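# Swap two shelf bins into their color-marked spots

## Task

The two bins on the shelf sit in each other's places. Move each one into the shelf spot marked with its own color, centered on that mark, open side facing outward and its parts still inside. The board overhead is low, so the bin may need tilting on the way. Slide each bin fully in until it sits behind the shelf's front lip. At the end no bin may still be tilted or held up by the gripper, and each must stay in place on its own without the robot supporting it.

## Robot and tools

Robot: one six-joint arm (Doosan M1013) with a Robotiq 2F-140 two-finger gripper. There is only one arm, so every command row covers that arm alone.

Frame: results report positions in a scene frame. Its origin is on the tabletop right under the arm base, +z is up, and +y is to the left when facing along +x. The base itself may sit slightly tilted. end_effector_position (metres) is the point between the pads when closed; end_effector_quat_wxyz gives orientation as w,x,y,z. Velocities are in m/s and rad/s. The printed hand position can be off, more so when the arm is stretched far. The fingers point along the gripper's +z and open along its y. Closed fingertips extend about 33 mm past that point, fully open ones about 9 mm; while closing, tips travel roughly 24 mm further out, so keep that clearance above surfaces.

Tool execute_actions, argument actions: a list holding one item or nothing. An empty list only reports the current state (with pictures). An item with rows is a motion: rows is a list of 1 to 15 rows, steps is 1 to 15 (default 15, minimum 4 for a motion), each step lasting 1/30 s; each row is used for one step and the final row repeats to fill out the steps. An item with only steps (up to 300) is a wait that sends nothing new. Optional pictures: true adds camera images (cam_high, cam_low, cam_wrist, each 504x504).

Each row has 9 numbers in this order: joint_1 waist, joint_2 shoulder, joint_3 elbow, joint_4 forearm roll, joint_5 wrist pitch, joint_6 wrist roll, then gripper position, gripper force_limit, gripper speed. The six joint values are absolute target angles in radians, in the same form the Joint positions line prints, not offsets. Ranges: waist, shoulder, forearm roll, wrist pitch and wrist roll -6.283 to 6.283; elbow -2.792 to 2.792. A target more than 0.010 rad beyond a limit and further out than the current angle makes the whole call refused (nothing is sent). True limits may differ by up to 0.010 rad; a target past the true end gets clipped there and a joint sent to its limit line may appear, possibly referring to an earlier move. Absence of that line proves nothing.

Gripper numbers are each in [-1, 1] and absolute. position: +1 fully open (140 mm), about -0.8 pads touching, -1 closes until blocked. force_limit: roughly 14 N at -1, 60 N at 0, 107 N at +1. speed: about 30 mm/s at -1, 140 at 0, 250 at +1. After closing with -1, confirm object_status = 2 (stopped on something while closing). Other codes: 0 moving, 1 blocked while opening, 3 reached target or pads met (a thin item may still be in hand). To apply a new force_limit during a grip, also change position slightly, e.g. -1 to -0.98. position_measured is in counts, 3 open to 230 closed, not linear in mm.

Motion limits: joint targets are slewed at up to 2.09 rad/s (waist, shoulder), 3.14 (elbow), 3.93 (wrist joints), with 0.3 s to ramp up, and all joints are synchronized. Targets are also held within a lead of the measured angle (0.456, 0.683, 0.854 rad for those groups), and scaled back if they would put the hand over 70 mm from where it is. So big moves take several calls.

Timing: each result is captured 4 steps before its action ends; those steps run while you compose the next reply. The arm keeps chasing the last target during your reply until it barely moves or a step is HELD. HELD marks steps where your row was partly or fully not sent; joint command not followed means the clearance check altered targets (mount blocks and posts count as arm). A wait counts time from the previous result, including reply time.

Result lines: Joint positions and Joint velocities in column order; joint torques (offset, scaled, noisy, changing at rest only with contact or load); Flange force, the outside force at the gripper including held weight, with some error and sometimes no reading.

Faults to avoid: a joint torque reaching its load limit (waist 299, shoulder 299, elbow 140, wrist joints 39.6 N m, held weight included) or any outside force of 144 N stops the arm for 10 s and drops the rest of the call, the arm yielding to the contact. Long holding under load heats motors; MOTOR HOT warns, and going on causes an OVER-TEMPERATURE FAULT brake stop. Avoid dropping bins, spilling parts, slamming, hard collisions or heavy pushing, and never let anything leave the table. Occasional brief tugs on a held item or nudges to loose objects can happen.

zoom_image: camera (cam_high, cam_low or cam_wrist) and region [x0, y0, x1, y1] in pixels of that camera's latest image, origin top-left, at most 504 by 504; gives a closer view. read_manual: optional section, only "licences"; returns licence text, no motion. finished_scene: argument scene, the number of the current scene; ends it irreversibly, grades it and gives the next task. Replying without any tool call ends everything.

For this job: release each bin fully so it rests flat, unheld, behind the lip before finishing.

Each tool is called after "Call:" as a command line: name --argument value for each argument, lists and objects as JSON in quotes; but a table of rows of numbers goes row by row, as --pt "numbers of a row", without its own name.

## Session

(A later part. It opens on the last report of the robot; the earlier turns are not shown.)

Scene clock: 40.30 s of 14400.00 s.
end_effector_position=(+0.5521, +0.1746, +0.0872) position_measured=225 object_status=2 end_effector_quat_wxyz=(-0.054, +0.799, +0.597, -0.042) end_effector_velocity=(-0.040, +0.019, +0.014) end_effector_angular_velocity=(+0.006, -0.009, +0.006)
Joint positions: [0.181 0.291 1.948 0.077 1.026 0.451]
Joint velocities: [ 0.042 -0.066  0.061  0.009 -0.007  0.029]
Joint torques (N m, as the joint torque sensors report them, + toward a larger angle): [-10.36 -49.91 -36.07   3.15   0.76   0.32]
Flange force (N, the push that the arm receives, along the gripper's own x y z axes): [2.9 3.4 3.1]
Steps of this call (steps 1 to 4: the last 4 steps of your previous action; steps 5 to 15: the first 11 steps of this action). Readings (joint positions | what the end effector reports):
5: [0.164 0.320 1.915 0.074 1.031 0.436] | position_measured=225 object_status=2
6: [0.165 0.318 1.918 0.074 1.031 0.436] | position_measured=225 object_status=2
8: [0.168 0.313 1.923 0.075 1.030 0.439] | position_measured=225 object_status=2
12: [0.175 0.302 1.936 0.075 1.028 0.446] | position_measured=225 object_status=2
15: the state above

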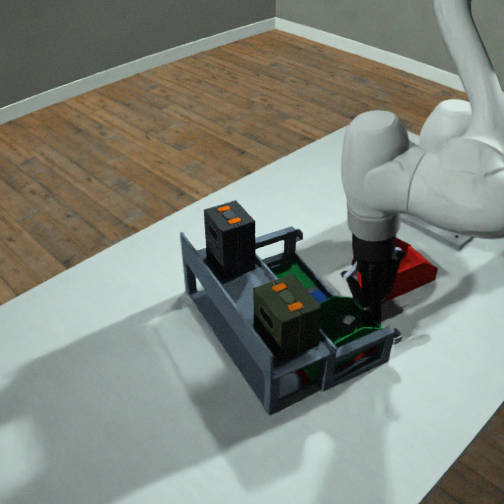

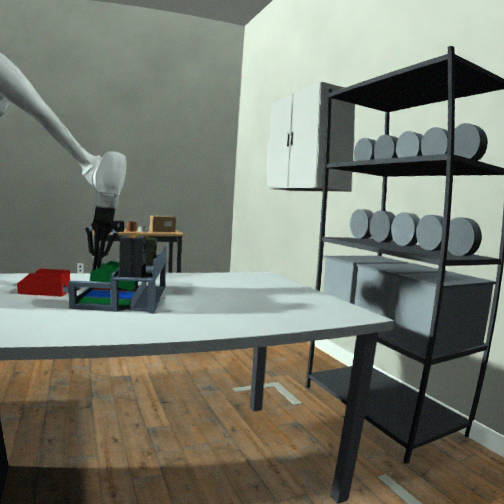

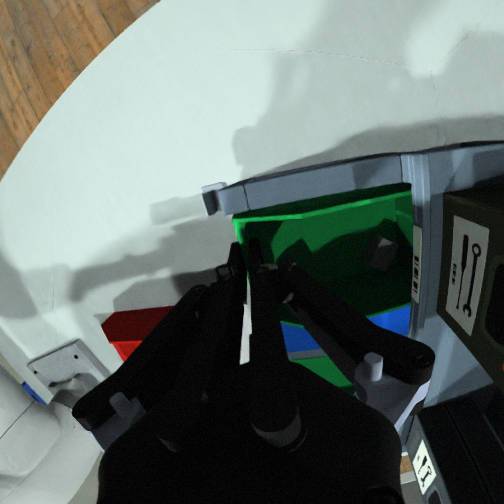

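Call:
execute_actions --actions '[{"rows":[[0.188,0.28,1.9605,0.078,1.024,0.458,-0.98,1,-0.5],[0.188,0.28,1.9605,0.078,1.024,0.458,-0.98,1,-0.5],[0.194,0.27,1.972,0.079,1.023,0.463,-0.98,1,-0.5],[0.194,0.27,1.972,0.079,1.023,0.463,-0.98,1,-0.5],[0.2,0.26,1.983,0.08,1.021,0.469,-0.98,1,-0.5],[0.2,0.26,1.983,0.08,1.021,0.469,-0.98,1,-0.5],[0.206,0.25,1.995,0.08,1.019,0.474,-0.98,1,-0.5],[0.206,0.25,1.995,0.08,1.019,0.474,-0.98,1,-0.5],[0.212,0.24,2.006,0.081,1.018,0.48,-0.98,1,-0.5],[0.212,0.24,2.006,0.081,1.018,0.48,-0.98,1,-0.5],[0.2185,0.229,2.017,0.082,1.016,0.4855,-0.98,1,-0.5]]}]'

Call:
execute_actions --actions '[{"rows":[[0.2185,0.235,2.021,0.083,1.006,0.4845,-0.98,1,-0.5],[0.2185,0.235,2.021,0.083,1.006,0.4845,-0.98,1,-0.5],[0.2185,0.235,2.021,0.083,1.006,0.4845,-0.98,1,-0.5],[0.2185,0.241,2.025,0.084,0.996,0.4835,-0.98,1,-0.5]],"steps":12}]'

Call:
execute_actions --actions '[{"rows":[[0.2185,0.241,2.025,0.084,0.996,0.4835,-0.62,1,-0.6]]}]' --pictures true

Call:
zoom_image --camera "cam_wrist" --region '[180, 150, 430, 350]'

Scene clock: 40.93 s of 14400.00 s.
end_effector_position=(+0.5156, +0.1846, +0.0923) position_measured=225 object_status=2 end_effector_quat_wxyz=(-0.054, +0.799, +0.597, -0.043) end_effector_velocity=(-0.085, +0.026, +0.018) end_effector_angular_velocity=(+0.005, -0.010, -0.001)
Joint positions: [0.211 0.241 2.004 0.081 1.018 0.479]
Joint velocities: [ 0.076 -0.128  0.129  0.015 -0.016  0.068]
Joint torques (N m, as the joint torque sensors report them, + toward a larger angle): [-10.77 -41.42 -36.88   3.15   0.24   0.06]
Flange force (N, the push that the arm receives, along the gripper's own x y z axes): [1.7 -6.7 -2.2]
Steps of this call (steps 1 to 4: the last 4 steps of your previous action; steps 5 to 8: the robot went on to your last target; steps 9 to 19: the first 11 steps of this action). Readings (joint positions | what the end effector reports):
9: [0.182 0.290 1.949 0.077 1.026 0.452] | position_measured=225 object_status=2
10: [0.184 0.287 1.953 0.077 1.025 0.454] | position_measured=225 object_status=2
12: [0.190 0.276 1.965 0.078 1.024 0.460] | position_measured=225 object_status=2
16: [0.202 0.256 1.987 0.080 1.020 0.471] | position_measured=225 object_status=2
19: the state above

Scene clock: 41.33 s of 14400.00 s.
end_effector_position=(+0.5076, +0.1873, +0.0836) position_measured=225 object_status=2 end_effector_quat_wxyz=(-0.054, +0.799, +0.597, -0.042) end_effector_velocity=(+0.000, -0.000, -0.001) end_effector_angular_velocity=(-0.000, -0.000, +0.002)
Joint positions: [0.219 0.241 2.025 0.084 0.996 0.484]
Joint velocities: [ 0.     0.002  0.    -0.    -0.002 -0.002]
Joint torques (N m, as the joint torque sensors report them, + toward a larger angle): [ -1.38 -55.54 -31.28   2.96   1.07  -0.2 ]
Flange force (N, the push that the arm receives, along the gripper's own x y z axes): [1.5 -2.7 -0.3]
Steps of this call (steps 1 to 4: the last 4 steps of your previous action; steps 5 to 12: the first 8 steps of this action). Readings (joint positions | what the end effector reports):
5: [0.219 0.229 2.017 0.082 1.016 0.485] | position_measured=225 object_status=2
6: [0.219 0.231 2.019 0.083 1.011 0.485] | position_measured=225 object_status=2
8: [0.219 0.235 2.021 0.083 1.006 0.485] | position_measured=225 object_status=2
12: the state above

Scene clock: 41.83 s of 14400.00 s.
end_effector_position=(+0.5076, +0.1873, +0.0835) position_measured=208 object_status=0 end_effector_quat_wxyz=(-0.054, +0.799, +0.597, -0.042) end_effector_velocity=(-0.001, -0.000, -0.000) end_effector_angular_velocity=(-0.000, +0.001, +0.000)
Joint positions: [0.219 0.241 2.025 0.084 0.996 0.483]
Joint velocities: [-0.     0.     0.001  0.     0.    -0.   ]
Joint torques (N m, as the joint torque sensors report them, + toward a larger angle): [ -2.6  -54.21 -29.05   2.6    0.68  -0.02]
Flange force (N, the push that the arm receives, along the gripper's own x y z axes): [4.8 -1.4 -4.1]
Steps of this call (steps 1 to 4: the last 4 steps of your previous action; steps 5 to 15: the first 11 steps of this action). Readings (joint positions | what the end effector reports):
5: [0.219 0.241 2.025 0.084 0.996 0.484] | position_measured=225 object_status=0
6: [0.219 0.241 2.025 0.084 0.996 0.484] | position_measured=225 object_status=0
8: [0.219 0.241 2.025 0.084 0.996 0.483] | position_measured=215 object_status=0
12: [0.219 0.241 2.025 0.084 0.996 0.483] | position_measured=208 object_status=0
15: the state above

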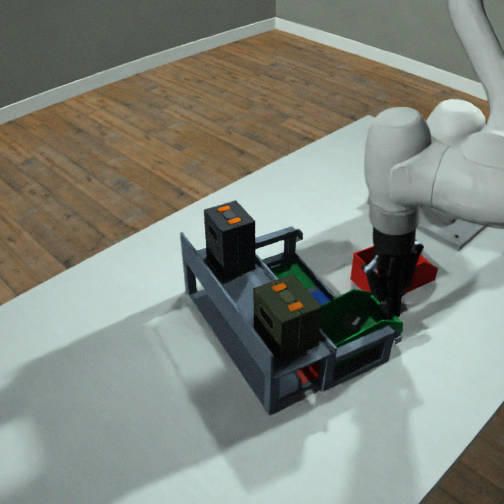

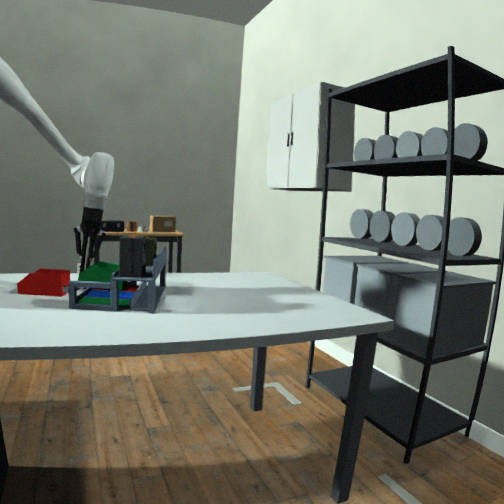

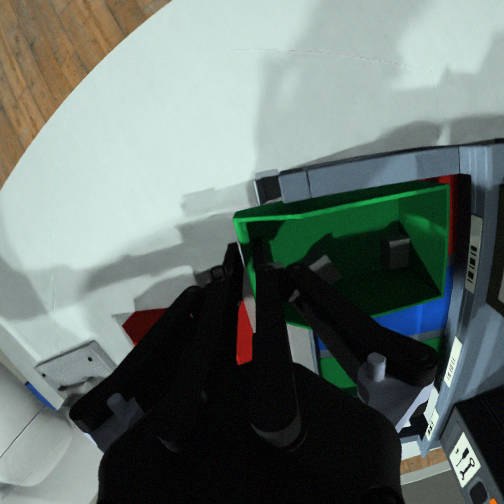

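Region (180, 150, 430, 350) of cam_wrist's 504x504 image, scaled by 2.016, with more detail than that image has; it fills the top 403 rows of this view, and the rest is white.

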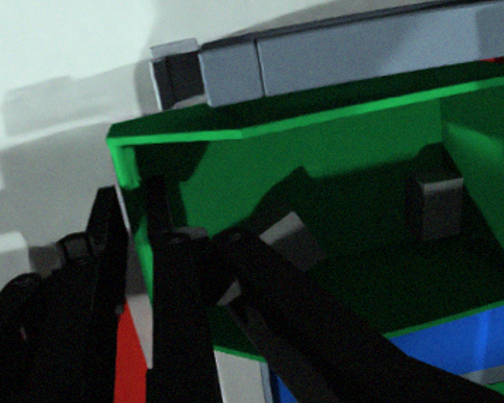

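Call:
execute_actions --actions '[{"rows":[[0.22,0.25,2.035,0.085,0.977,0.484,-0.62,1,-0.6],[0.22,0.25,2.035,0.085,0.977,0.484,-0.62,1,-0.6],[0.22,0.25,2.035,0.085,0.977,0.484,-0.62,1,-0.6],[0.221,0.2585,2.045,0.0865,0.9585,0.484,-0.62,1,-0.6]],"steps":12}]'

Call:
execute_actions --actions '[{"rows":[[0.221,0.2585,2.045,0.0865,0.9585,0.484,-1,1,-0.6]]}]'

Call:
execute_actions --actions '[{"steps":8}]' --pictures true

Scene clock: 42.37 s of 14400.00 s.
end_effector_position=(+0.5041, +0.1877, +0.0650) position_measured=208 object_status=3 end_effector_quat_wxyz=(-0.054, +0.800, +0.596, -0.042) end_effector_velocity=(+0.002, +0.001, -0.000) end_effector_angular_velocity=(+0.001, -0.005, -0.004)
Joint positions: [0.221 0.259 2.045 0.087 0.959 0.484]
Joint velocities: [ 0.001  0.001 -0.001  0.    -0.005  0.005]
Joint torques (N m, as the joint torque sensors report them, + toward a larger angle): [ -5.31 -53.17 -26.93   2.98   0.68   0.16]
Flange force (N, the push that the arm receives, along the gripper's own x y z axes): [7.5 -5.1 -6.2]
Steps of this call (steps 1 to 4: the last 4 steps of your previous action; steps 5 to 8: the robot went on to your last target; steps 9 to 16: the first 8 steps of this action). Readings (joint positions | what the end effector reports):
9: [0.219 0.241 2.025 0.084 0.996 0.483] | position_measured=208 object_status=3
10: [0.219 0.244 2.028 0.085 0.989 0.483] | position_measured=208 object_status=3
12: [0.220 0.250 2.035 0.085 0.977 0.483] | position_measured=208 object_status=3
16: the state above

Scene clock: 42.87 s of 14400.00 s.
end_effector_position=(+0.5041, +0.1878, +0.0650) position_measured=223 object_status=2 end_effector_quat_wxyz=(-0.054, +0.800, +0.596, -0.042) end_effector_velocity=(+0.001, +0.000, +0.001) end_effector_angular_velocity=(+0.000, -0.001, -0.001)
Joint positions: [0.221 0.259 2.045 0.087 0.958 0.484]
Joint velocities: [-0.    -0.    -0.001  0.     0.     0.001]
Joint torques (N m, as the joint torque sensors report them, + toward a larger angle): [ -2.87 -51.15 -27.35   2.52   0.99   0.41]
Flange force (N, the push that the arm receives, along the gripper's own x y z axes): [2.6 -4.9 -8.1]
Steps of this call (steps 1 to 4: the last 4 steps of your previous action; steps 5 to 15: the first 11 steps of this action). Readings (joint positions | what the end effector reports):
5: [0.221 0.259 2.045 0.087 0.959 0.484] | position_measured=208 object_status=0
6: [0.221 0.259 2.045 0.087 0.958 0.484] | position_measured=209 object_status=0
8: [0.221 0.259 2.045 0.087 0.958 0.484] | position_measured=217 object_status=0
12: [0.221 0.259 2.045 0.087 0.958 0.484] | position_measured=223 object_status=0
15: the state above

Scene clock: 43.13 s of 14400.00 s.
end_effector_position=(+0.5041, +0.1878, +0.0650) position_measured=223 object_status=2 end_effector_quat_wxyz=(-0.054, +0.800, +0.596, -0.042) end_effector_velocity=(-0.000, +0.000, -0.000) end_effector_angular_velocity=(+0.000, +0.000, -0.000)
Joint positions: [0.221 0.259 2.045 0.087 0.958 0.484]
Joint velocities: [-0.  0. -0.  0.  0. -0.]
Joint torques (N m, as the joint torque sensors report them, + toward a larger angle): [ -4.07 -55.2  -27.08   2.85   0.83   0.05]
Flange force (N, the push that the arm receives, along the gripper's own x y z axes): [8.1 -0.8 -4.3]
Kept back: nothing.
Steps of this call (steps 1 to 4: the last 4 steps of your previous action; steps 5 to 8: the robot went on to your last target). Readings (joint positions | what the end effector reports):
1: [0.221 0.259 2.045 0.087 0.958 0.484] | position_measured=223 object_status=2
2: [0.221 0.259 2.045 0.087 0.958 0.484] | position_measured=223 object_status=2
4: [0.221 0.259 2.045 0.087 0.958 0.484] | position_measured=223 object_status=2
8: the state above

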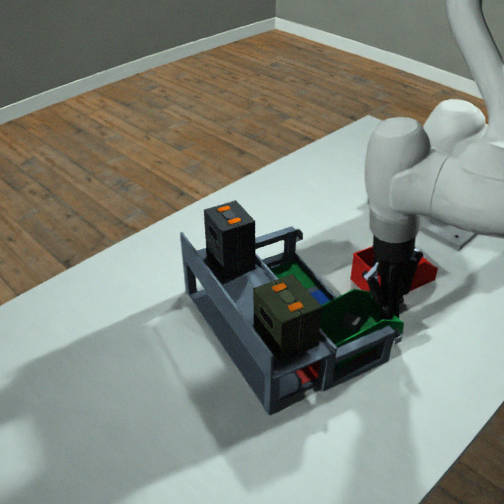

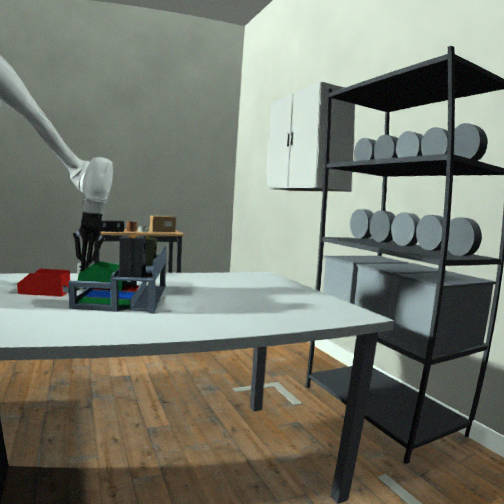

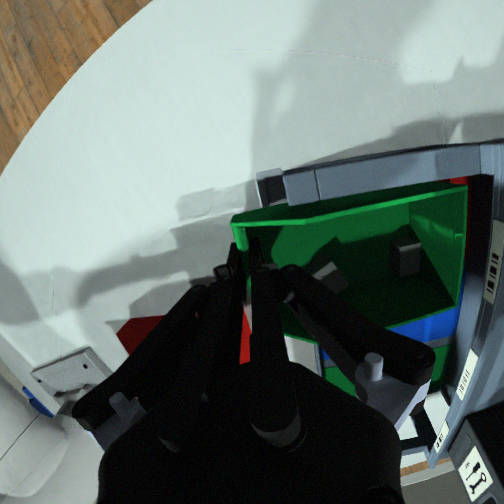

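Call:
execute_actions --actions '[{"rows":[[0.221,0.25,2.039,0.086,0.9725,0.4845,-1,1,-0.6],[0.221,0.25,2.039,0.086,0.9725,0.4845,-1,1,-0.6],[0.221,0.242,2.0335,0.085,0.9865,0.485,-1,1,-0.6],[0.221,0.242,2.0335,0.085,0.9865,0.485,-1,1,-0.6],[0.221,0.234,2.028,0.084,1.0,0.4855,-1,1,-0.6],[0.221,0.234,2.028,0.084,1.0,0.4855,-1,1,-0.6],[0.221,0.2255,2.022,0.083,1.0145,0.486,-1,1,-0.6]],"steps":12}]'

Call:
execute_actions --actions '[{"rows":[[0.184,0.21,2.041,0.078,1.013,0.452,-1,1,-0.6],[0.184,0.21,2.041,0.078,1.013,0.452,-1,1,-0.6],[0.184,0.21,2.041,0.078,1.013,0.452,-1,1,-0.6],[0.147,0.195,2.06,0.072,1.011,0.418,-1,1,-0.6],[0.147,0.195,2.06,0.072,1.011,0.418,-1,1,-0.6],[0.147,0.195,2.06,0.072,1.011,0.418,-1,1,-0.6],[0.111,0.18,2.079,0.067,1.01,0.384,-1,1,-0.6],[0.111,0.18,2.079,0.067,1.01,0.384,-1,1,-0.6],[0.111,0.18,2.079,0.067,1.01,0.384,-1,1,-0.6],[0.074,0.165,2.098,0.061,1.008,0.35,-1,1,-0.6],[0.074,0.165,2.098,0.061,1.008,0.35,-1,1,-0.6],[0.074,0.165,2.098,0.061,1.008,0.35,-1,1,-0.6],[0.037,0.1495,2.117,0.056,1.0068,0.316,-1,1,-0.6]]}]'

Call:
execute_actions --actions '[{"rows":[[-0.005,0.14,2.129,0.049,1.006,0.278,-1,1,-0.6],[-0.005,0.14,2.129,0.049,1.006,0.278,-1,1,-0.6],[-0.005,0.14,2.129,0.049,1.006,0.278,-1,1,-0.6],[-0.047,0.13,2.14,0.043,1.006,0.24,-1,1,-0.6],[-0.047,0.13,2.14,0.043,1.006,0.24,-1,1,-0.6],[-0.047,0.13,2.14,0.043,1.006,0.24,-1,1,-0.6],[-0.088,0.12,2.152,0.036,1.005,0.201,-1,1,-0.6],[-0.088,0.12,2.152,0.036,1.005,0.201,-1,1,-0.6],[-0.088,0.12,2.152,0.036,1.005,0.201,-1,1,-0.6],[-0.13,0.11,2.163,0.029,1.005,0.163,-1,1,-0.6],[-0.13,0.11,2.163,0.029,1.005,0.163,-1,1,-0.6],[-0.13,0.11,2.163,0.029,1.005,0.163,-1,1,-0.6],[-0.172,0.1007,2.175,0.0226,1.0046,0.125,-1,1,-0.6]]}]'

Call:
execute_actions --actions '[{"steps":12}]' --pictures true

Call:
zoom_image --camera "cam_low" --region '[30, 250, 150, 320]'

Scene clock: 44.07 s of 14400.00 s.
end_effector_position=(+0.5043, +0.1879, +0.0891) position_measured=223 object_status=2 end_effector_quat_wxyz=(-0.054, +0.799, +0.597, -0.042) end_effector_velocity=(-0.008, -0.004, +0.125) end_effector_angular_velocity=(-0.009, +0.019, +0.022)
Joint positions: [0.221 0.231 2.026 0.084 1.006 0.486]
Joint velocities: [-0.    -0.143 -0.097 -0.022  0.261  0.009]
Joint torques (N m, as the joint torque sensors report them, + toward a larger angle): [  1.36 -75.52 -37.92   3.14   1.38   0.01]
Flange force (N, the push that the arm receives, along the gripper's own x y z axes): [3.1 1.9 5.7]
Steps of this call (steps 1 to 15: the robot went on to your last target; steps 16 to 20: nothing new was sent; steps 21 to 28: the first 8 steps of this action). Readings (joint positions | what the end effector reports):
21: [0.221 0.258 2.045 0.087 0.959 0.484] | position_measured=223 object_status=2
22: [0.221 0.256 2.043 0.086 0.964 0.484] | position_measured=223 object_status=2
24: [0.221 0.247 2.037 0.086 0.978 0.485] | position_measured=223 object_status=2
28: the state above

Scene clock: 44.57 s of 14400.00 s.
end_effector_position=(+0.4876, +0.1184, +0.0947) position_measured=223 object_status=2 end_effector_quat_wxyz=(-0.054, +0.799, +0.598, -0.042) end_effector_velocity=(-0.073, -0.229, +0.001) end_effector_angular_velocity=(+0.002, +0.001, +0.010)
Joint positions: [0.104 0.177 2.082 0.066 1.01  0.378]
Joint velocities: [-0.403 -0.166  0.207 -0.058 -0.019 -0.381]
Joint torques (N m, as the joint torque sensors report them, + toward a larger angle): [-15.69 -58.07 -27.76   1.78   1.11  -0.35]
Flange force (N, the push that the arm receives, along the gripper's own x y z axes): [14.1 2.2 3.6]
Steps of this call (steps 1 to 4: the last 4 steps of your previous action; steps 5 to 15: the first 11 steps of this action). Readings (joint positions | what the end effector reports):
5: [0.221 0.225 2.022 0.083 1.014 0.486] | position_measured=223 object_status=2
6: [0.217 0.224 2.024 0.083 1.014 0.483] | position_measured=223 object_status=2
8: [0.193 0.214 2.037 0.079 1.014 0.460] | position_measured=223 object_status=2
12: [0.141 0.192 2.063 0.071 1.011 0.412] | position_measured=223 object_status=2
15: the state above

Scene clock: 45.07 s of 14400.00 s.
end_effector_position=(+0.4574, +0.0140, +0.0950) position_measured=223 object_status=2 end_effector_quat_wxyz=(-0.054, +0.798, +0.599, -0.042) end_effector_velocity=(-0.071, -0.222, +0.002) end_effector_angular_velocity=(-0.000, -0.002, +0.017)
Joint positions: [-0.094  0.119  2.154  0.035  1.005  0.195]
Joint velocities: [-0.451 -0.109  0.123 -0.075 -0.004 -0.424]
Joint torques (N m, as the joint torque sensors report them, + toward a larger angle): [-11.31 -47.21 -29.05   2.41   0.62   0.39]
Flange force (N, the push that the arm receives, along the gripper's own x y z axes): [5.8 5.2 1.1]
Steps of this call (steps 1 to 4: the last 4 steps of your previous action; steps 5 to 15: the first 11 steps of this action). Readings (joint positions | what the end effector reports):
5: [0.042 0.152 2.114 0.057 1.007 0.321] | position_measured=223 object_status=2
6: [0.030 0.148 2.119 0.055 1.007 0.310] | position_measured=223 object_status=2
8: [0.002 0.142 2.127 0.050 1.006 0.284] | position_measured=223 object_status=2
12: [-0.053 0.129 2.142 0.042 1.006 0.234] | position_measured=223 object_status=2
15: the state above

Scene clock: 45.47 s of 14400.00 s.
end_effector_position=(+0.4434, -0.0231, +0.0949) position_measured=223 object_status=2 end_effector_quat_wxyz=(-0.054, +0.798, +0.599, -0.043) end_effector_velocity=(-0.001, +0.000, -0.001) end_effector_angular_velocity=(+0.000, +0.002, -0.000)
Joint positions: [-0.172  0.101  2.175  0.023  1.005  0.125]
Joint velocities: [-0.    -0.     0.002  0.     0.    -0.   ]
Joint torques (N m, as the joint torque sensors report them, + toward a larger angle): [ -3.72 -42.37 -30.64   2.48   0.49  -0.15]
Flange force (N, the push that the arm receives, along the gripper's own x y z axes): [8.2 1.0 0.3]
Kept back: nothing.
Steps of this call (steps 1 to 4: the last 4 steps of your previous action; steps 5 to 12: the robot went on to your last target). Readings (joint positions | what the end effector reports):
1: [-0.110 0.115 2.158 0.032 1.005 0.181] | position_measured=223 object_status=2
2: [-0.123 0.112 2.161 0.030 1.005 0.169] | position_measured=223 object_status=2
4: [-0.152 0.105 2.169 0.026 1.005 0.143] | position_measured=223 object_status=2
8: [-0.172 0.101 2.175 0.023 1.005 0.125] | position_measured=223 object_status=2
12: the state above

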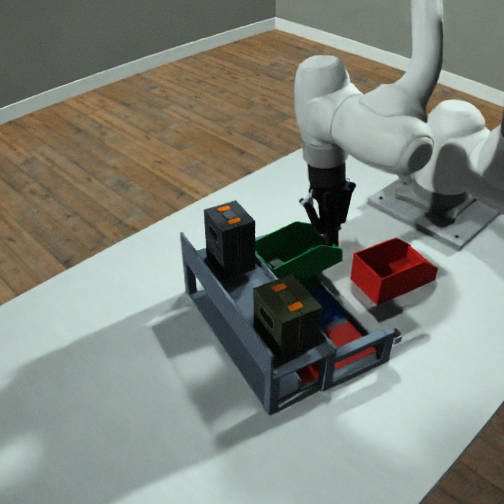

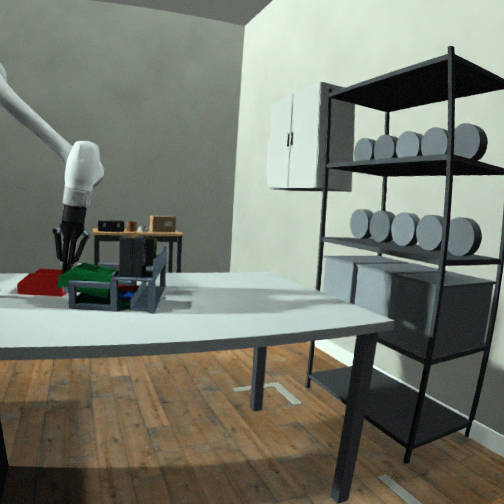

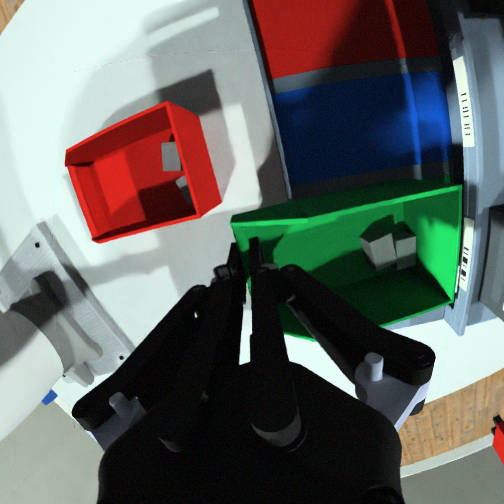

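Region (30, 250, 150, 320) of cam_low's 504x504 image, scaled by 4.200, with more detail than that image has; it fills the top 294 rows of this view, and the rest is white.

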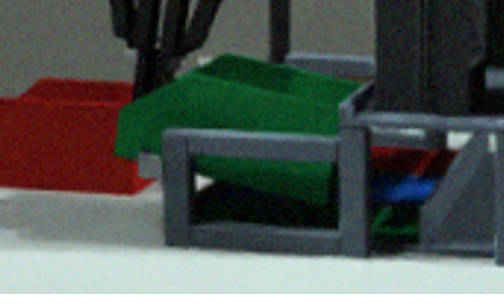

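Call:
execute_actions --actions '[{"rows":[[-0.172,0.109,2.18,0.023,0.991,0.125,-1,1,-0.6],[-0.172,0.109,2.18,0.023,0.991,0.125,-1,1,-0.6],[-0.172,0.109,2.18,0.023,0.991,0.125,-1,1,-0.6],[-0.172,0.118,2.186,0.023,0.977,0.125,-1,1,-0.6],[-0.172,0.118,2.186,0.023,0.977,0.125,-1,1,-0.6],[-0.172,0.118,2.186,0.023,0.977,0.125,-1,1,-0.6],[-0.172,0.126,2.191,0.023,0.963,0.125,-1,1,-0.6],[-0.172,0.126,2.191,0.023,0.963,0.125,-1,1,-0.6],[-0.172,0.126,2.191,0.023,0.963,0.125,-1,1,-0.6],[-0.172,0.135,2.196,0.023,0.9495,0.125,-1,1,-0.6]]}]'

Call:
execute_actions --actions '[{"steps":8}]' --pictures true

Call:
zoom_image --camera "cam_low" --region '[30, 250, 150, 320]'

Scene clock: 46.00 s of 14400.00 s.
end_effector_position=(+0.4440, -0.0234, +0.0735) position_measured=223 object_status=2 end_effector_quat_wxyz=(-0.054, +0.798, +0.598, -0.043) end_effector_velocity=(+0.005, -0.002, -0.104) end_effector_angular_velocity=(-0.004, -0.007, -0.004)
Joint positions: [-0.172  0.129  2.193  0.023  0.958  0.125]
Joint velocities: [-0.     0.146  0.081  0.    -0.233 -0.001]
Joint torques (N m, as the joint torque sensors report them, + toward a larger angle): [ -5.54 -11.37 -19.74   1.75   0.43   0.2 ]
Flange force (N, the push that the arm receives, along the gripper's own x y z axes): [1.8 -6.9 -6.2]
Steps of this call (steps 1 to 5: the robot went on to your last target; steps 6 to 16: the first 11 steps of this action). Readings (joint positions | what the end effector reports):
6: [-0.172 0.101 2.175 0.023 1.004 0.125] | position_measured=223 object_status=2
7: [-0.172 0.103 2.177 0.023 0.999 0.125] | position_measured=223 object_status=2
9: [-0.172 0.109 2.180 0.023 0.991 0.125] | position_measured=223 object_status=2
13: [-0.172 0.121 2.188 0.023 0.971 0.125] | position_measured=223 object_status=2
16: the state above

Scene clock: 46.27 s of 14400.00 s.
end_effector_position=(+0.4438, -0.0234, +0.0694) position_measured=223 object_status=2 end_effector_quat_wxyz=(-0.054, +0.798, +0.598, -0.043) end_effector_velocity=(-0.000, +0.000, -0.000) end_effector_angular_velocity=(+0.000, +0.001, +0.000)
Joint positions: [-0.172  0.135  2.196  0.023  0.95   0.125]
Joint velocities: [-0.     0.     0.001 -0.     0.    -0.   ]
Joint torques (N m, as the joint torque sensors report them, + toward a larger angle): [ -2.03 -42.76 -29.16   2.75   0.77  -0.21]
Flange force (N, the push that the arm receives, along the gripper's own x y z axes): [4.3 -1.3 -1.0]
Kept back: nothing.
Steps of this call (steps 1 to 4: the last 4 steps of your previous action; steps 5 to 8: the robot went on to your last target). Readings (joint positions | what the end effector reports):
1: [-0.172 0.134 2.195 0.023 0.952 0.125] | position_measured=223 object_status=2
2: [-0.172 0.135 2.196 0.023 0.950 0.125] | position_measured=223 object_status=2
4: [-0.172 0.135 2.196 0.023 0.950 0.125] | position_measured=223 object_status=2
8: the state above

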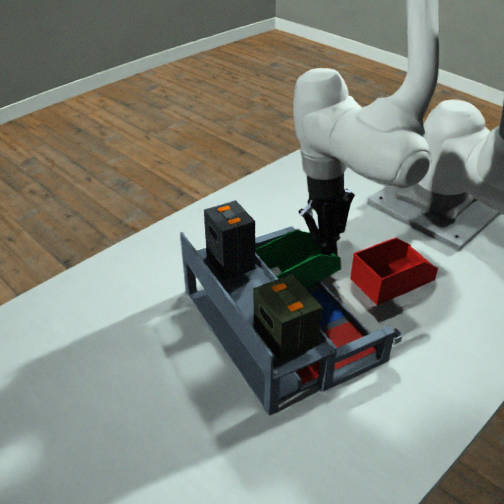

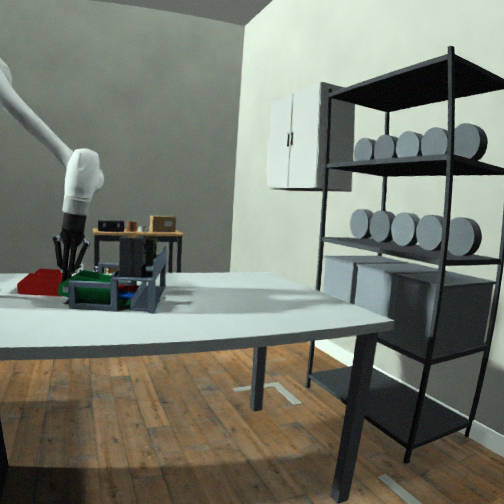

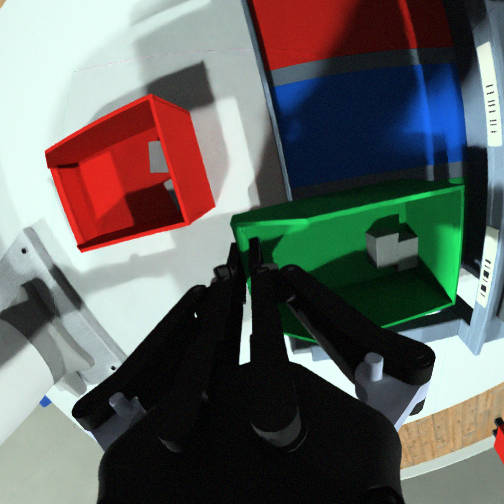

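Region (30, 250, 150, 320) of cam_low's 504x504 image, scaled by 4.200, with more detail than that image has; it fills the top 294 rows of this view, and the rest is white.

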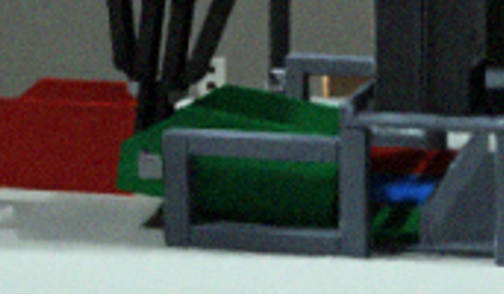

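Call:
execute_actions --actions '[{"rows":[[-0.172,0.14,2.199,0.023,0.9415,0.125,-1,1,-0.6],[-0.172,0.14,2.199,0.023,0.9415,0.125,-1,1,-0.6],[-0.172,0.14,2.199,0.023,0.9415,0.125,-1,1,-0.6],[-0.172,0.14,2.199,0.023,0.9415,0.125,-1,1,-0.6],[-0.172,0.14,2.199,0.023,0.9415,0.125,-0.65,1,-0.3],[-0.172,0.14,2.199,0.023,0.9415,0.125,-0.65,1,-0.3],[-0.172,0.14,2.199,0.023,0.9415,0.125,-0.65,1,-0.3],[-0.172,0.14,2.199,0.023,0.9415,0.125,-0.65,1,-0.3],[-0.172,0.14,2.199,0.023,0.9415,0.125,-0.65,1,-0.3],[-0.172,0.14,2.199,0.023,0.9415,0.125,-0.65,1,-0.3],[-0.172,0.1215,2.182,0.023,0.977,0.125,-0.65,1,-0.3]]}]'

Call:
execute_actions --actions '[{"rows":[[-0.172,0.1215,2.182,0.023,0.977,0.125,-0.65,1,-0.3],[-0.172,0.1215,2.182,0.023,0.977,0.125,-0.65,1,-0.3],[-0.172,0.1215,2.182,0.023,0.977,0.125,-1,1,-0.5]]}]'

Call:
execute_actions --actions '[{"rows":[[-0.172,0.1165,2.1785,0.023,0.9855,0.125,-1,1,-0.5],[-0.172,0.1165,2.1785,0.023,0.9855,0.125,-1,1,-0.5],[-0.172,0.1165,2.1785,0.023,0.9855,0.125,-1,1,-0.5],[-0.174,0.1286,2.1637,0.022,0.988,0.123,-1,1,-0.5],[-0.174,0.1286,2.1637,0.022,0.988,0.123,-1,1,-0.5],[-0.174,0.1286,2.1637,0.022,0.988,0.123,-1,1,-0.5],[-0.176,0.1407,2.149,0.022,0.991,0.121,-1,1,-0.5],[-0.176,0.1407,2.149,0.022,0.991,0.121,-1,1,-0.5],[-0.176,0.1407,2.149,0.022,0.991,0.121,-1,1,-0.5],[-0.1785,0.153,2.134,0.022,0.9935,0.119,-1,1,-0.5]]}]' --pictures true

Call:
zoom_image --camera "cam_low" --region '[30, 250, 150, 320]'

Scene clock: 47.37 s of 14400.00 s.
end_effector_position=(+0.4437, -0.0234, +0.0658) position_measured=211 object_status=0 end_effector_quat_wxyz=(-0.054, +0.798, +0.598, -0.043) end_effector_velocity=(-0.001, +0.000, +0.000) end_effector_angular_velocity=(+0.000, +0.005, +0.001)
Joint positions: [-0.172  0.14   2.199  0.023  0.942  0.125]
Joint velocities: [-0.     0.    -0.001 -0.001  0.006 -0.   ]
Joint torques (N m, as the joint torque sensors report them, + toward a larger angle): [  0.43 -42.68 -27.03   2.78   0.99   0.16]
Flange force (N, the push that the arm receives, along the gripper's own x y z axes): [-0.8 2.4 -3.0]
Steps of this call (steps 1 to 15: the robot went on to your last target; steps 16 to 22: nothing new was sent; steps 23 to 33: the first 11 steps of this action). Readings (joint positions | what the end effector reports):
23: [-0.172 0.135 2.196 0.023 0.949 0.125] | position_measured=223 object_status=2
24: [-0.172 0.137 2.197 0.023 0.945 0.125] | position_measured=223 object_status=2
26: [-0.172 0.140 2.199 0.023 0.942 0.125] | position_measured=223 object_status=2
30: [-0.172 0.140 2.199 0.023 0.941 0.125] | position_measured=211 object_status=0
33: the state above

Scene clock: 47.87 s of 14400.00 s.
end_effector_position=(+0.4459, -0.0235, +0.0818) position_measured=225 object_status=0 end_effector_quat_wxyz=(-0.054, +0.798, +0.598, -0.043) end_effector_velocity=(+0.001, -0.000, +0.001) end_effector_angular_velocity=(+0.000, -0.001, -0.000)
Joint positions: [-0.172  0.122  2.182  0.023  0.977  0.125]
Joint velocities: [ 0.    -0.    -0.001  0.     0.    -0.   ]
Joint torques (N m, as the joint torque sensors report them, + toward a larger angle): [ -2.77 -38.61 -27.45   2.81   0.45  -0.18]
Flange force (N, the push that the arm receives, along the gripper's own x y z axes): [5.5 -2.7 -8.2]
Steps of this call (steps 1 to 4: the last 4 steps of your previous action; steps 5 to 15: the first 11 steps of this action). Readings (joint positions | what the end effector reports):
5: [-0.172 0.122 2.182 0.023 0.977 0.125] | position_measured=211 object_status=0
6: [-0.172 0.122 2.182 0.023 0.977 0.125] | position_measured=211 object_status=0
8: [-0.172 0.122 2.182 0.023 0.977 0.125] | position_measured=213 object_status=0
12: [-0.172 0.122 2.182 0.023 0.977 0.125] | position_measured=225 object_status=0
15: the state above

Scene clock: 48.37 s of 14400.00 s.
end_effector_position=(+0.4648, -0.0287, +0.0861) position_measured=225 object_status=2 end_effector_quat_wxyz=(-0.054, +0.798, +0.599, -0.043) end_effector_velocity=(+0.129, -0.036, +0.003) end_effector_angular_velocity=(+0.004, -0.006, -0.003)
Joint positions: [-0.177  0.144  2.145  0.022  0.992  0.12 ]
Joint velocities: [-0.036  0.184 -0.23  -0.     0.041 -0.033]
Joint torques (N m, as the joint torque sensors report them, + toward a larger angle): [-12.52 -23.33 -43.58   3.4   -0.21   0.21]
Flange force (N, the push that the arm receives, along the gripper's own x y z axes): [6.2 -0.6 2.5]
Steps of this call (steps 1 to 4: the last 4 steps of your previous action; steps 5 to 15: the first 11 steps of this action). Readings (joint positions | what the end effector reports):
5: [-0.172 0.121 2.182 0.023 0.977 0.125] | position_measured=225 object_status=2
6: [-0.172 0.119 2.181 0.023 0.981 0.125] | position_measured=225 object_status=2
8: [-0.172 0.117 2.179 0.023 0.985 0.125] | position_measured=225 object_status=2
12: [-0.174 0.132 2.159 0.022 0.989 0.122] | position_measured=225 object_status=2
15: the state above

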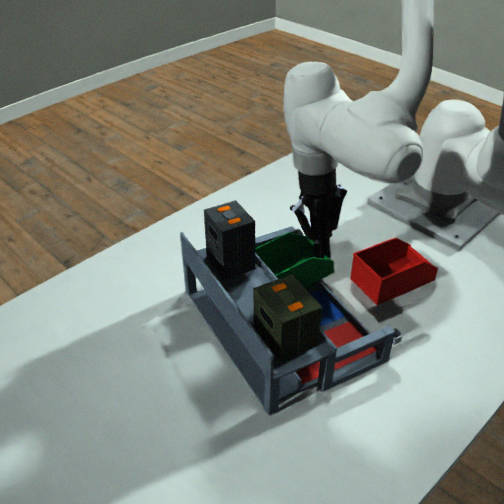

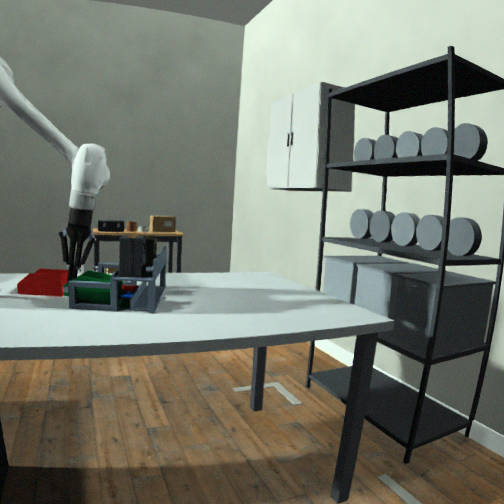

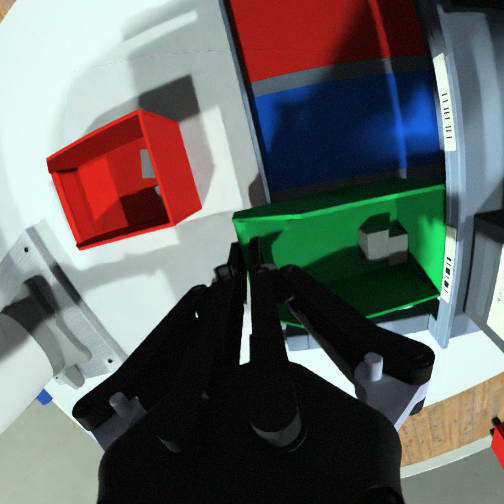

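Region (30, 250, 150, 320) of cam_low's 504x504 image, scaled by 4.200, with more detail than that image has; it fills the top 294 rows of this view, and the rest is white.

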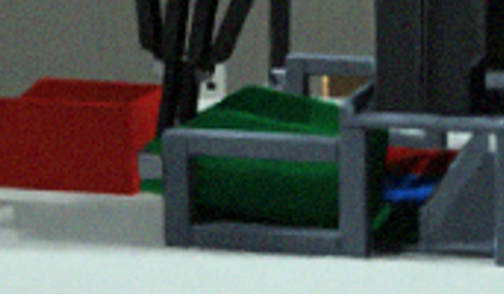

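Call:
execute_actions --actions '[{"rows":[[-0.181,0.165,2.119,0.021,0.996,0.117,-1,1,-0.5],[-0.181,0.165,2.119,0.021,0.996,0.117,-1,1,-0.5],[-0.183,0.177,2.1045,0.021,0.999,0.115,-1,1,-0.5],[-0.183,0.177,2.1045,0.021,0.999,0.115,-1,1,-0.5],[-0.185,0.189,2.09,0.021,1.0016,0.113,-1,1,-0.5],[-0.185,0.189,2.09,0.021,1.0016,0.113,-1,1,-0.5],[-0.187,0.2,2.0765,0.02,1.004,0.111,-1,1,-0.5],[-0.187,0.2,2.0765,0.02,1.004,0.111,-1,1,-0.5],[-0.189,0.2095,2.065,0.02,1.006,0.11,-1,1,-0.5]]}]'

Call:
execute_actions --actions '[{"steps":6}]' --pictures true

Call:
zoom_image --camera "cam_low" --region '[50, 260, 150, 320]'

Scene clock: 55.07 s of 14400.00 s.
end_effector_position=(+0.5079, -0.0419, +0.0852) position_measured=225 object_status=2 end_effector_quat_wxyz=(-0.054, +0.798, +0.599, -0.043) end_effector_velocity=(+0.055, -0.019, -0.005) end_effector_angular_velocity=(+0.001, -0.000, -0.010)
Joint positions: [-0.189  0.208  2.067  0.02   1.006  0.11 ]
Joint velocities: [-0.019  0.085 -0.1   -0.     0.015 -0.008]
Joint torques (N m, as the joint torque sensors report them, + toward a larger angle): [  6.28 -66.02 -22.31   2.53   1.59   0.03]
Flange force (N, the push that the arm receives, along the gripper's own x y z axes): [-1.0 5.5 -2.6]
Steps of this call (steps 1 to 4: the last 4 steps of your previous action; steps 5 to 30: the robot went on to your last target; steps 31 to 90: nothing new was sent; then 3.33 s passed at rest; steps 91 to 101: the first 11 steps of this action). Readings (joint positions | what the end effector reports):
91: [-0.179 0.153 2.134 0.022 0.994 0.119] | position_measured=225 object_status=2
92: [-0.179 0.157 2.130 0.022 0.994 0.118] | position_measured=225 object_status=2
94: [-0.182 0.169 2.114 0.021 0.997 0.116] | position_measured=225 object_status=2
98: [-0.186 0.193 2.085 0.021 1.002 0.112] | position_measured=225 object_status=2
101: the state above

Scene clock: 55.27 s of 14400.00 s.
end_effector_position=(+0.5089, -0.0422, +0.0851) position_measured=225 object_status=2 end_effector_quat_wxyz=(-0.054, +0.798, +0.599, -0.043) end_effector_velocity=(+0.000, -0.000, +0.000) end_effector_angular_velocity=(-0.000, -0.001, +0.000)
Joint positions: [-0.189  0.209  2.065  0.02   1.006  0.11 ]
Joint velocities: [-0.    -0.    -0.001 -0.     0.    -0.   ]
Joint torques (N m, as the joint torque sensors report them, + toward a larger angle): [ -1.35 -51.14 -29.99   2.71   0.3   -0.2 ]
Flange force (N, the push that the arm receives, along the gripper's own x y z axes): [2.6 -0.6 -3.6]
Kept back: nothing.
Steps of this call (steps 1 to 4: the last 4 steps of your previous action; steps 5 to 6: the robot went on to your last target). Readings (joint positions | what the end effector reports):
1: [-0.189 0.209 2.065 0.020 1.006 0.110] | position_measured=225 object_status=2
2: [-0.189 0.209 2.065 0.020 1.006 0.110] | position_measured=225 object_status=2
4: [-0.189 0.209 2.065 0.020 1.006 0.110] | position_measured=225 object_status=2
6: the state above

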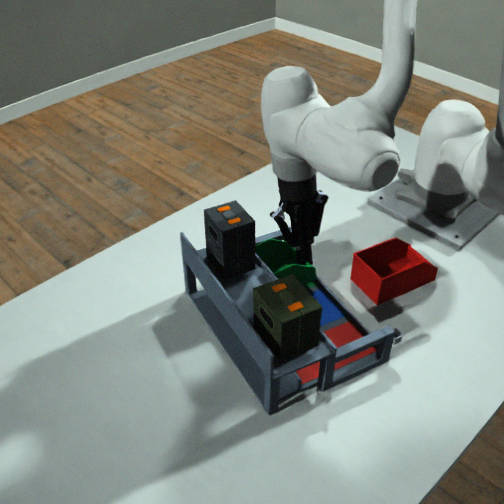

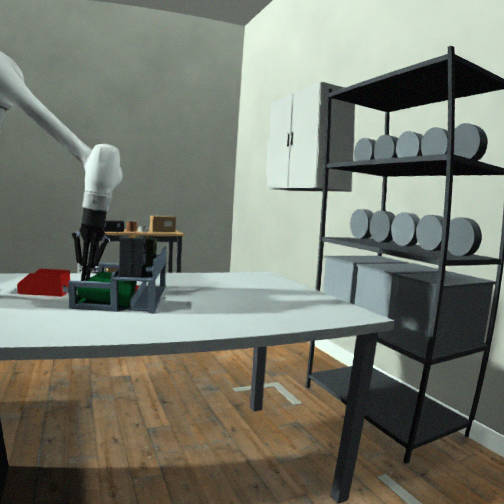

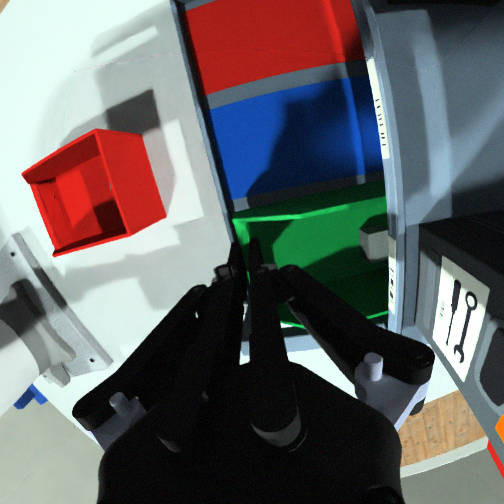

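Region (50, 260, 150, 320) of cam_low's 504x504 image, scaled by 5.040, with more detail than that image has; it fills the top 302 rows of this view, and the rest is white.

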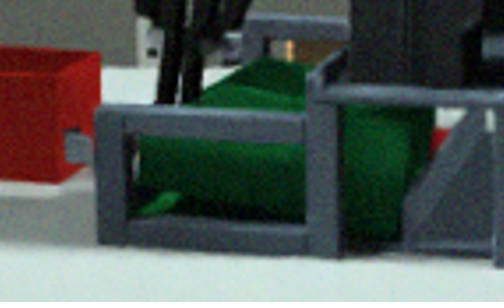

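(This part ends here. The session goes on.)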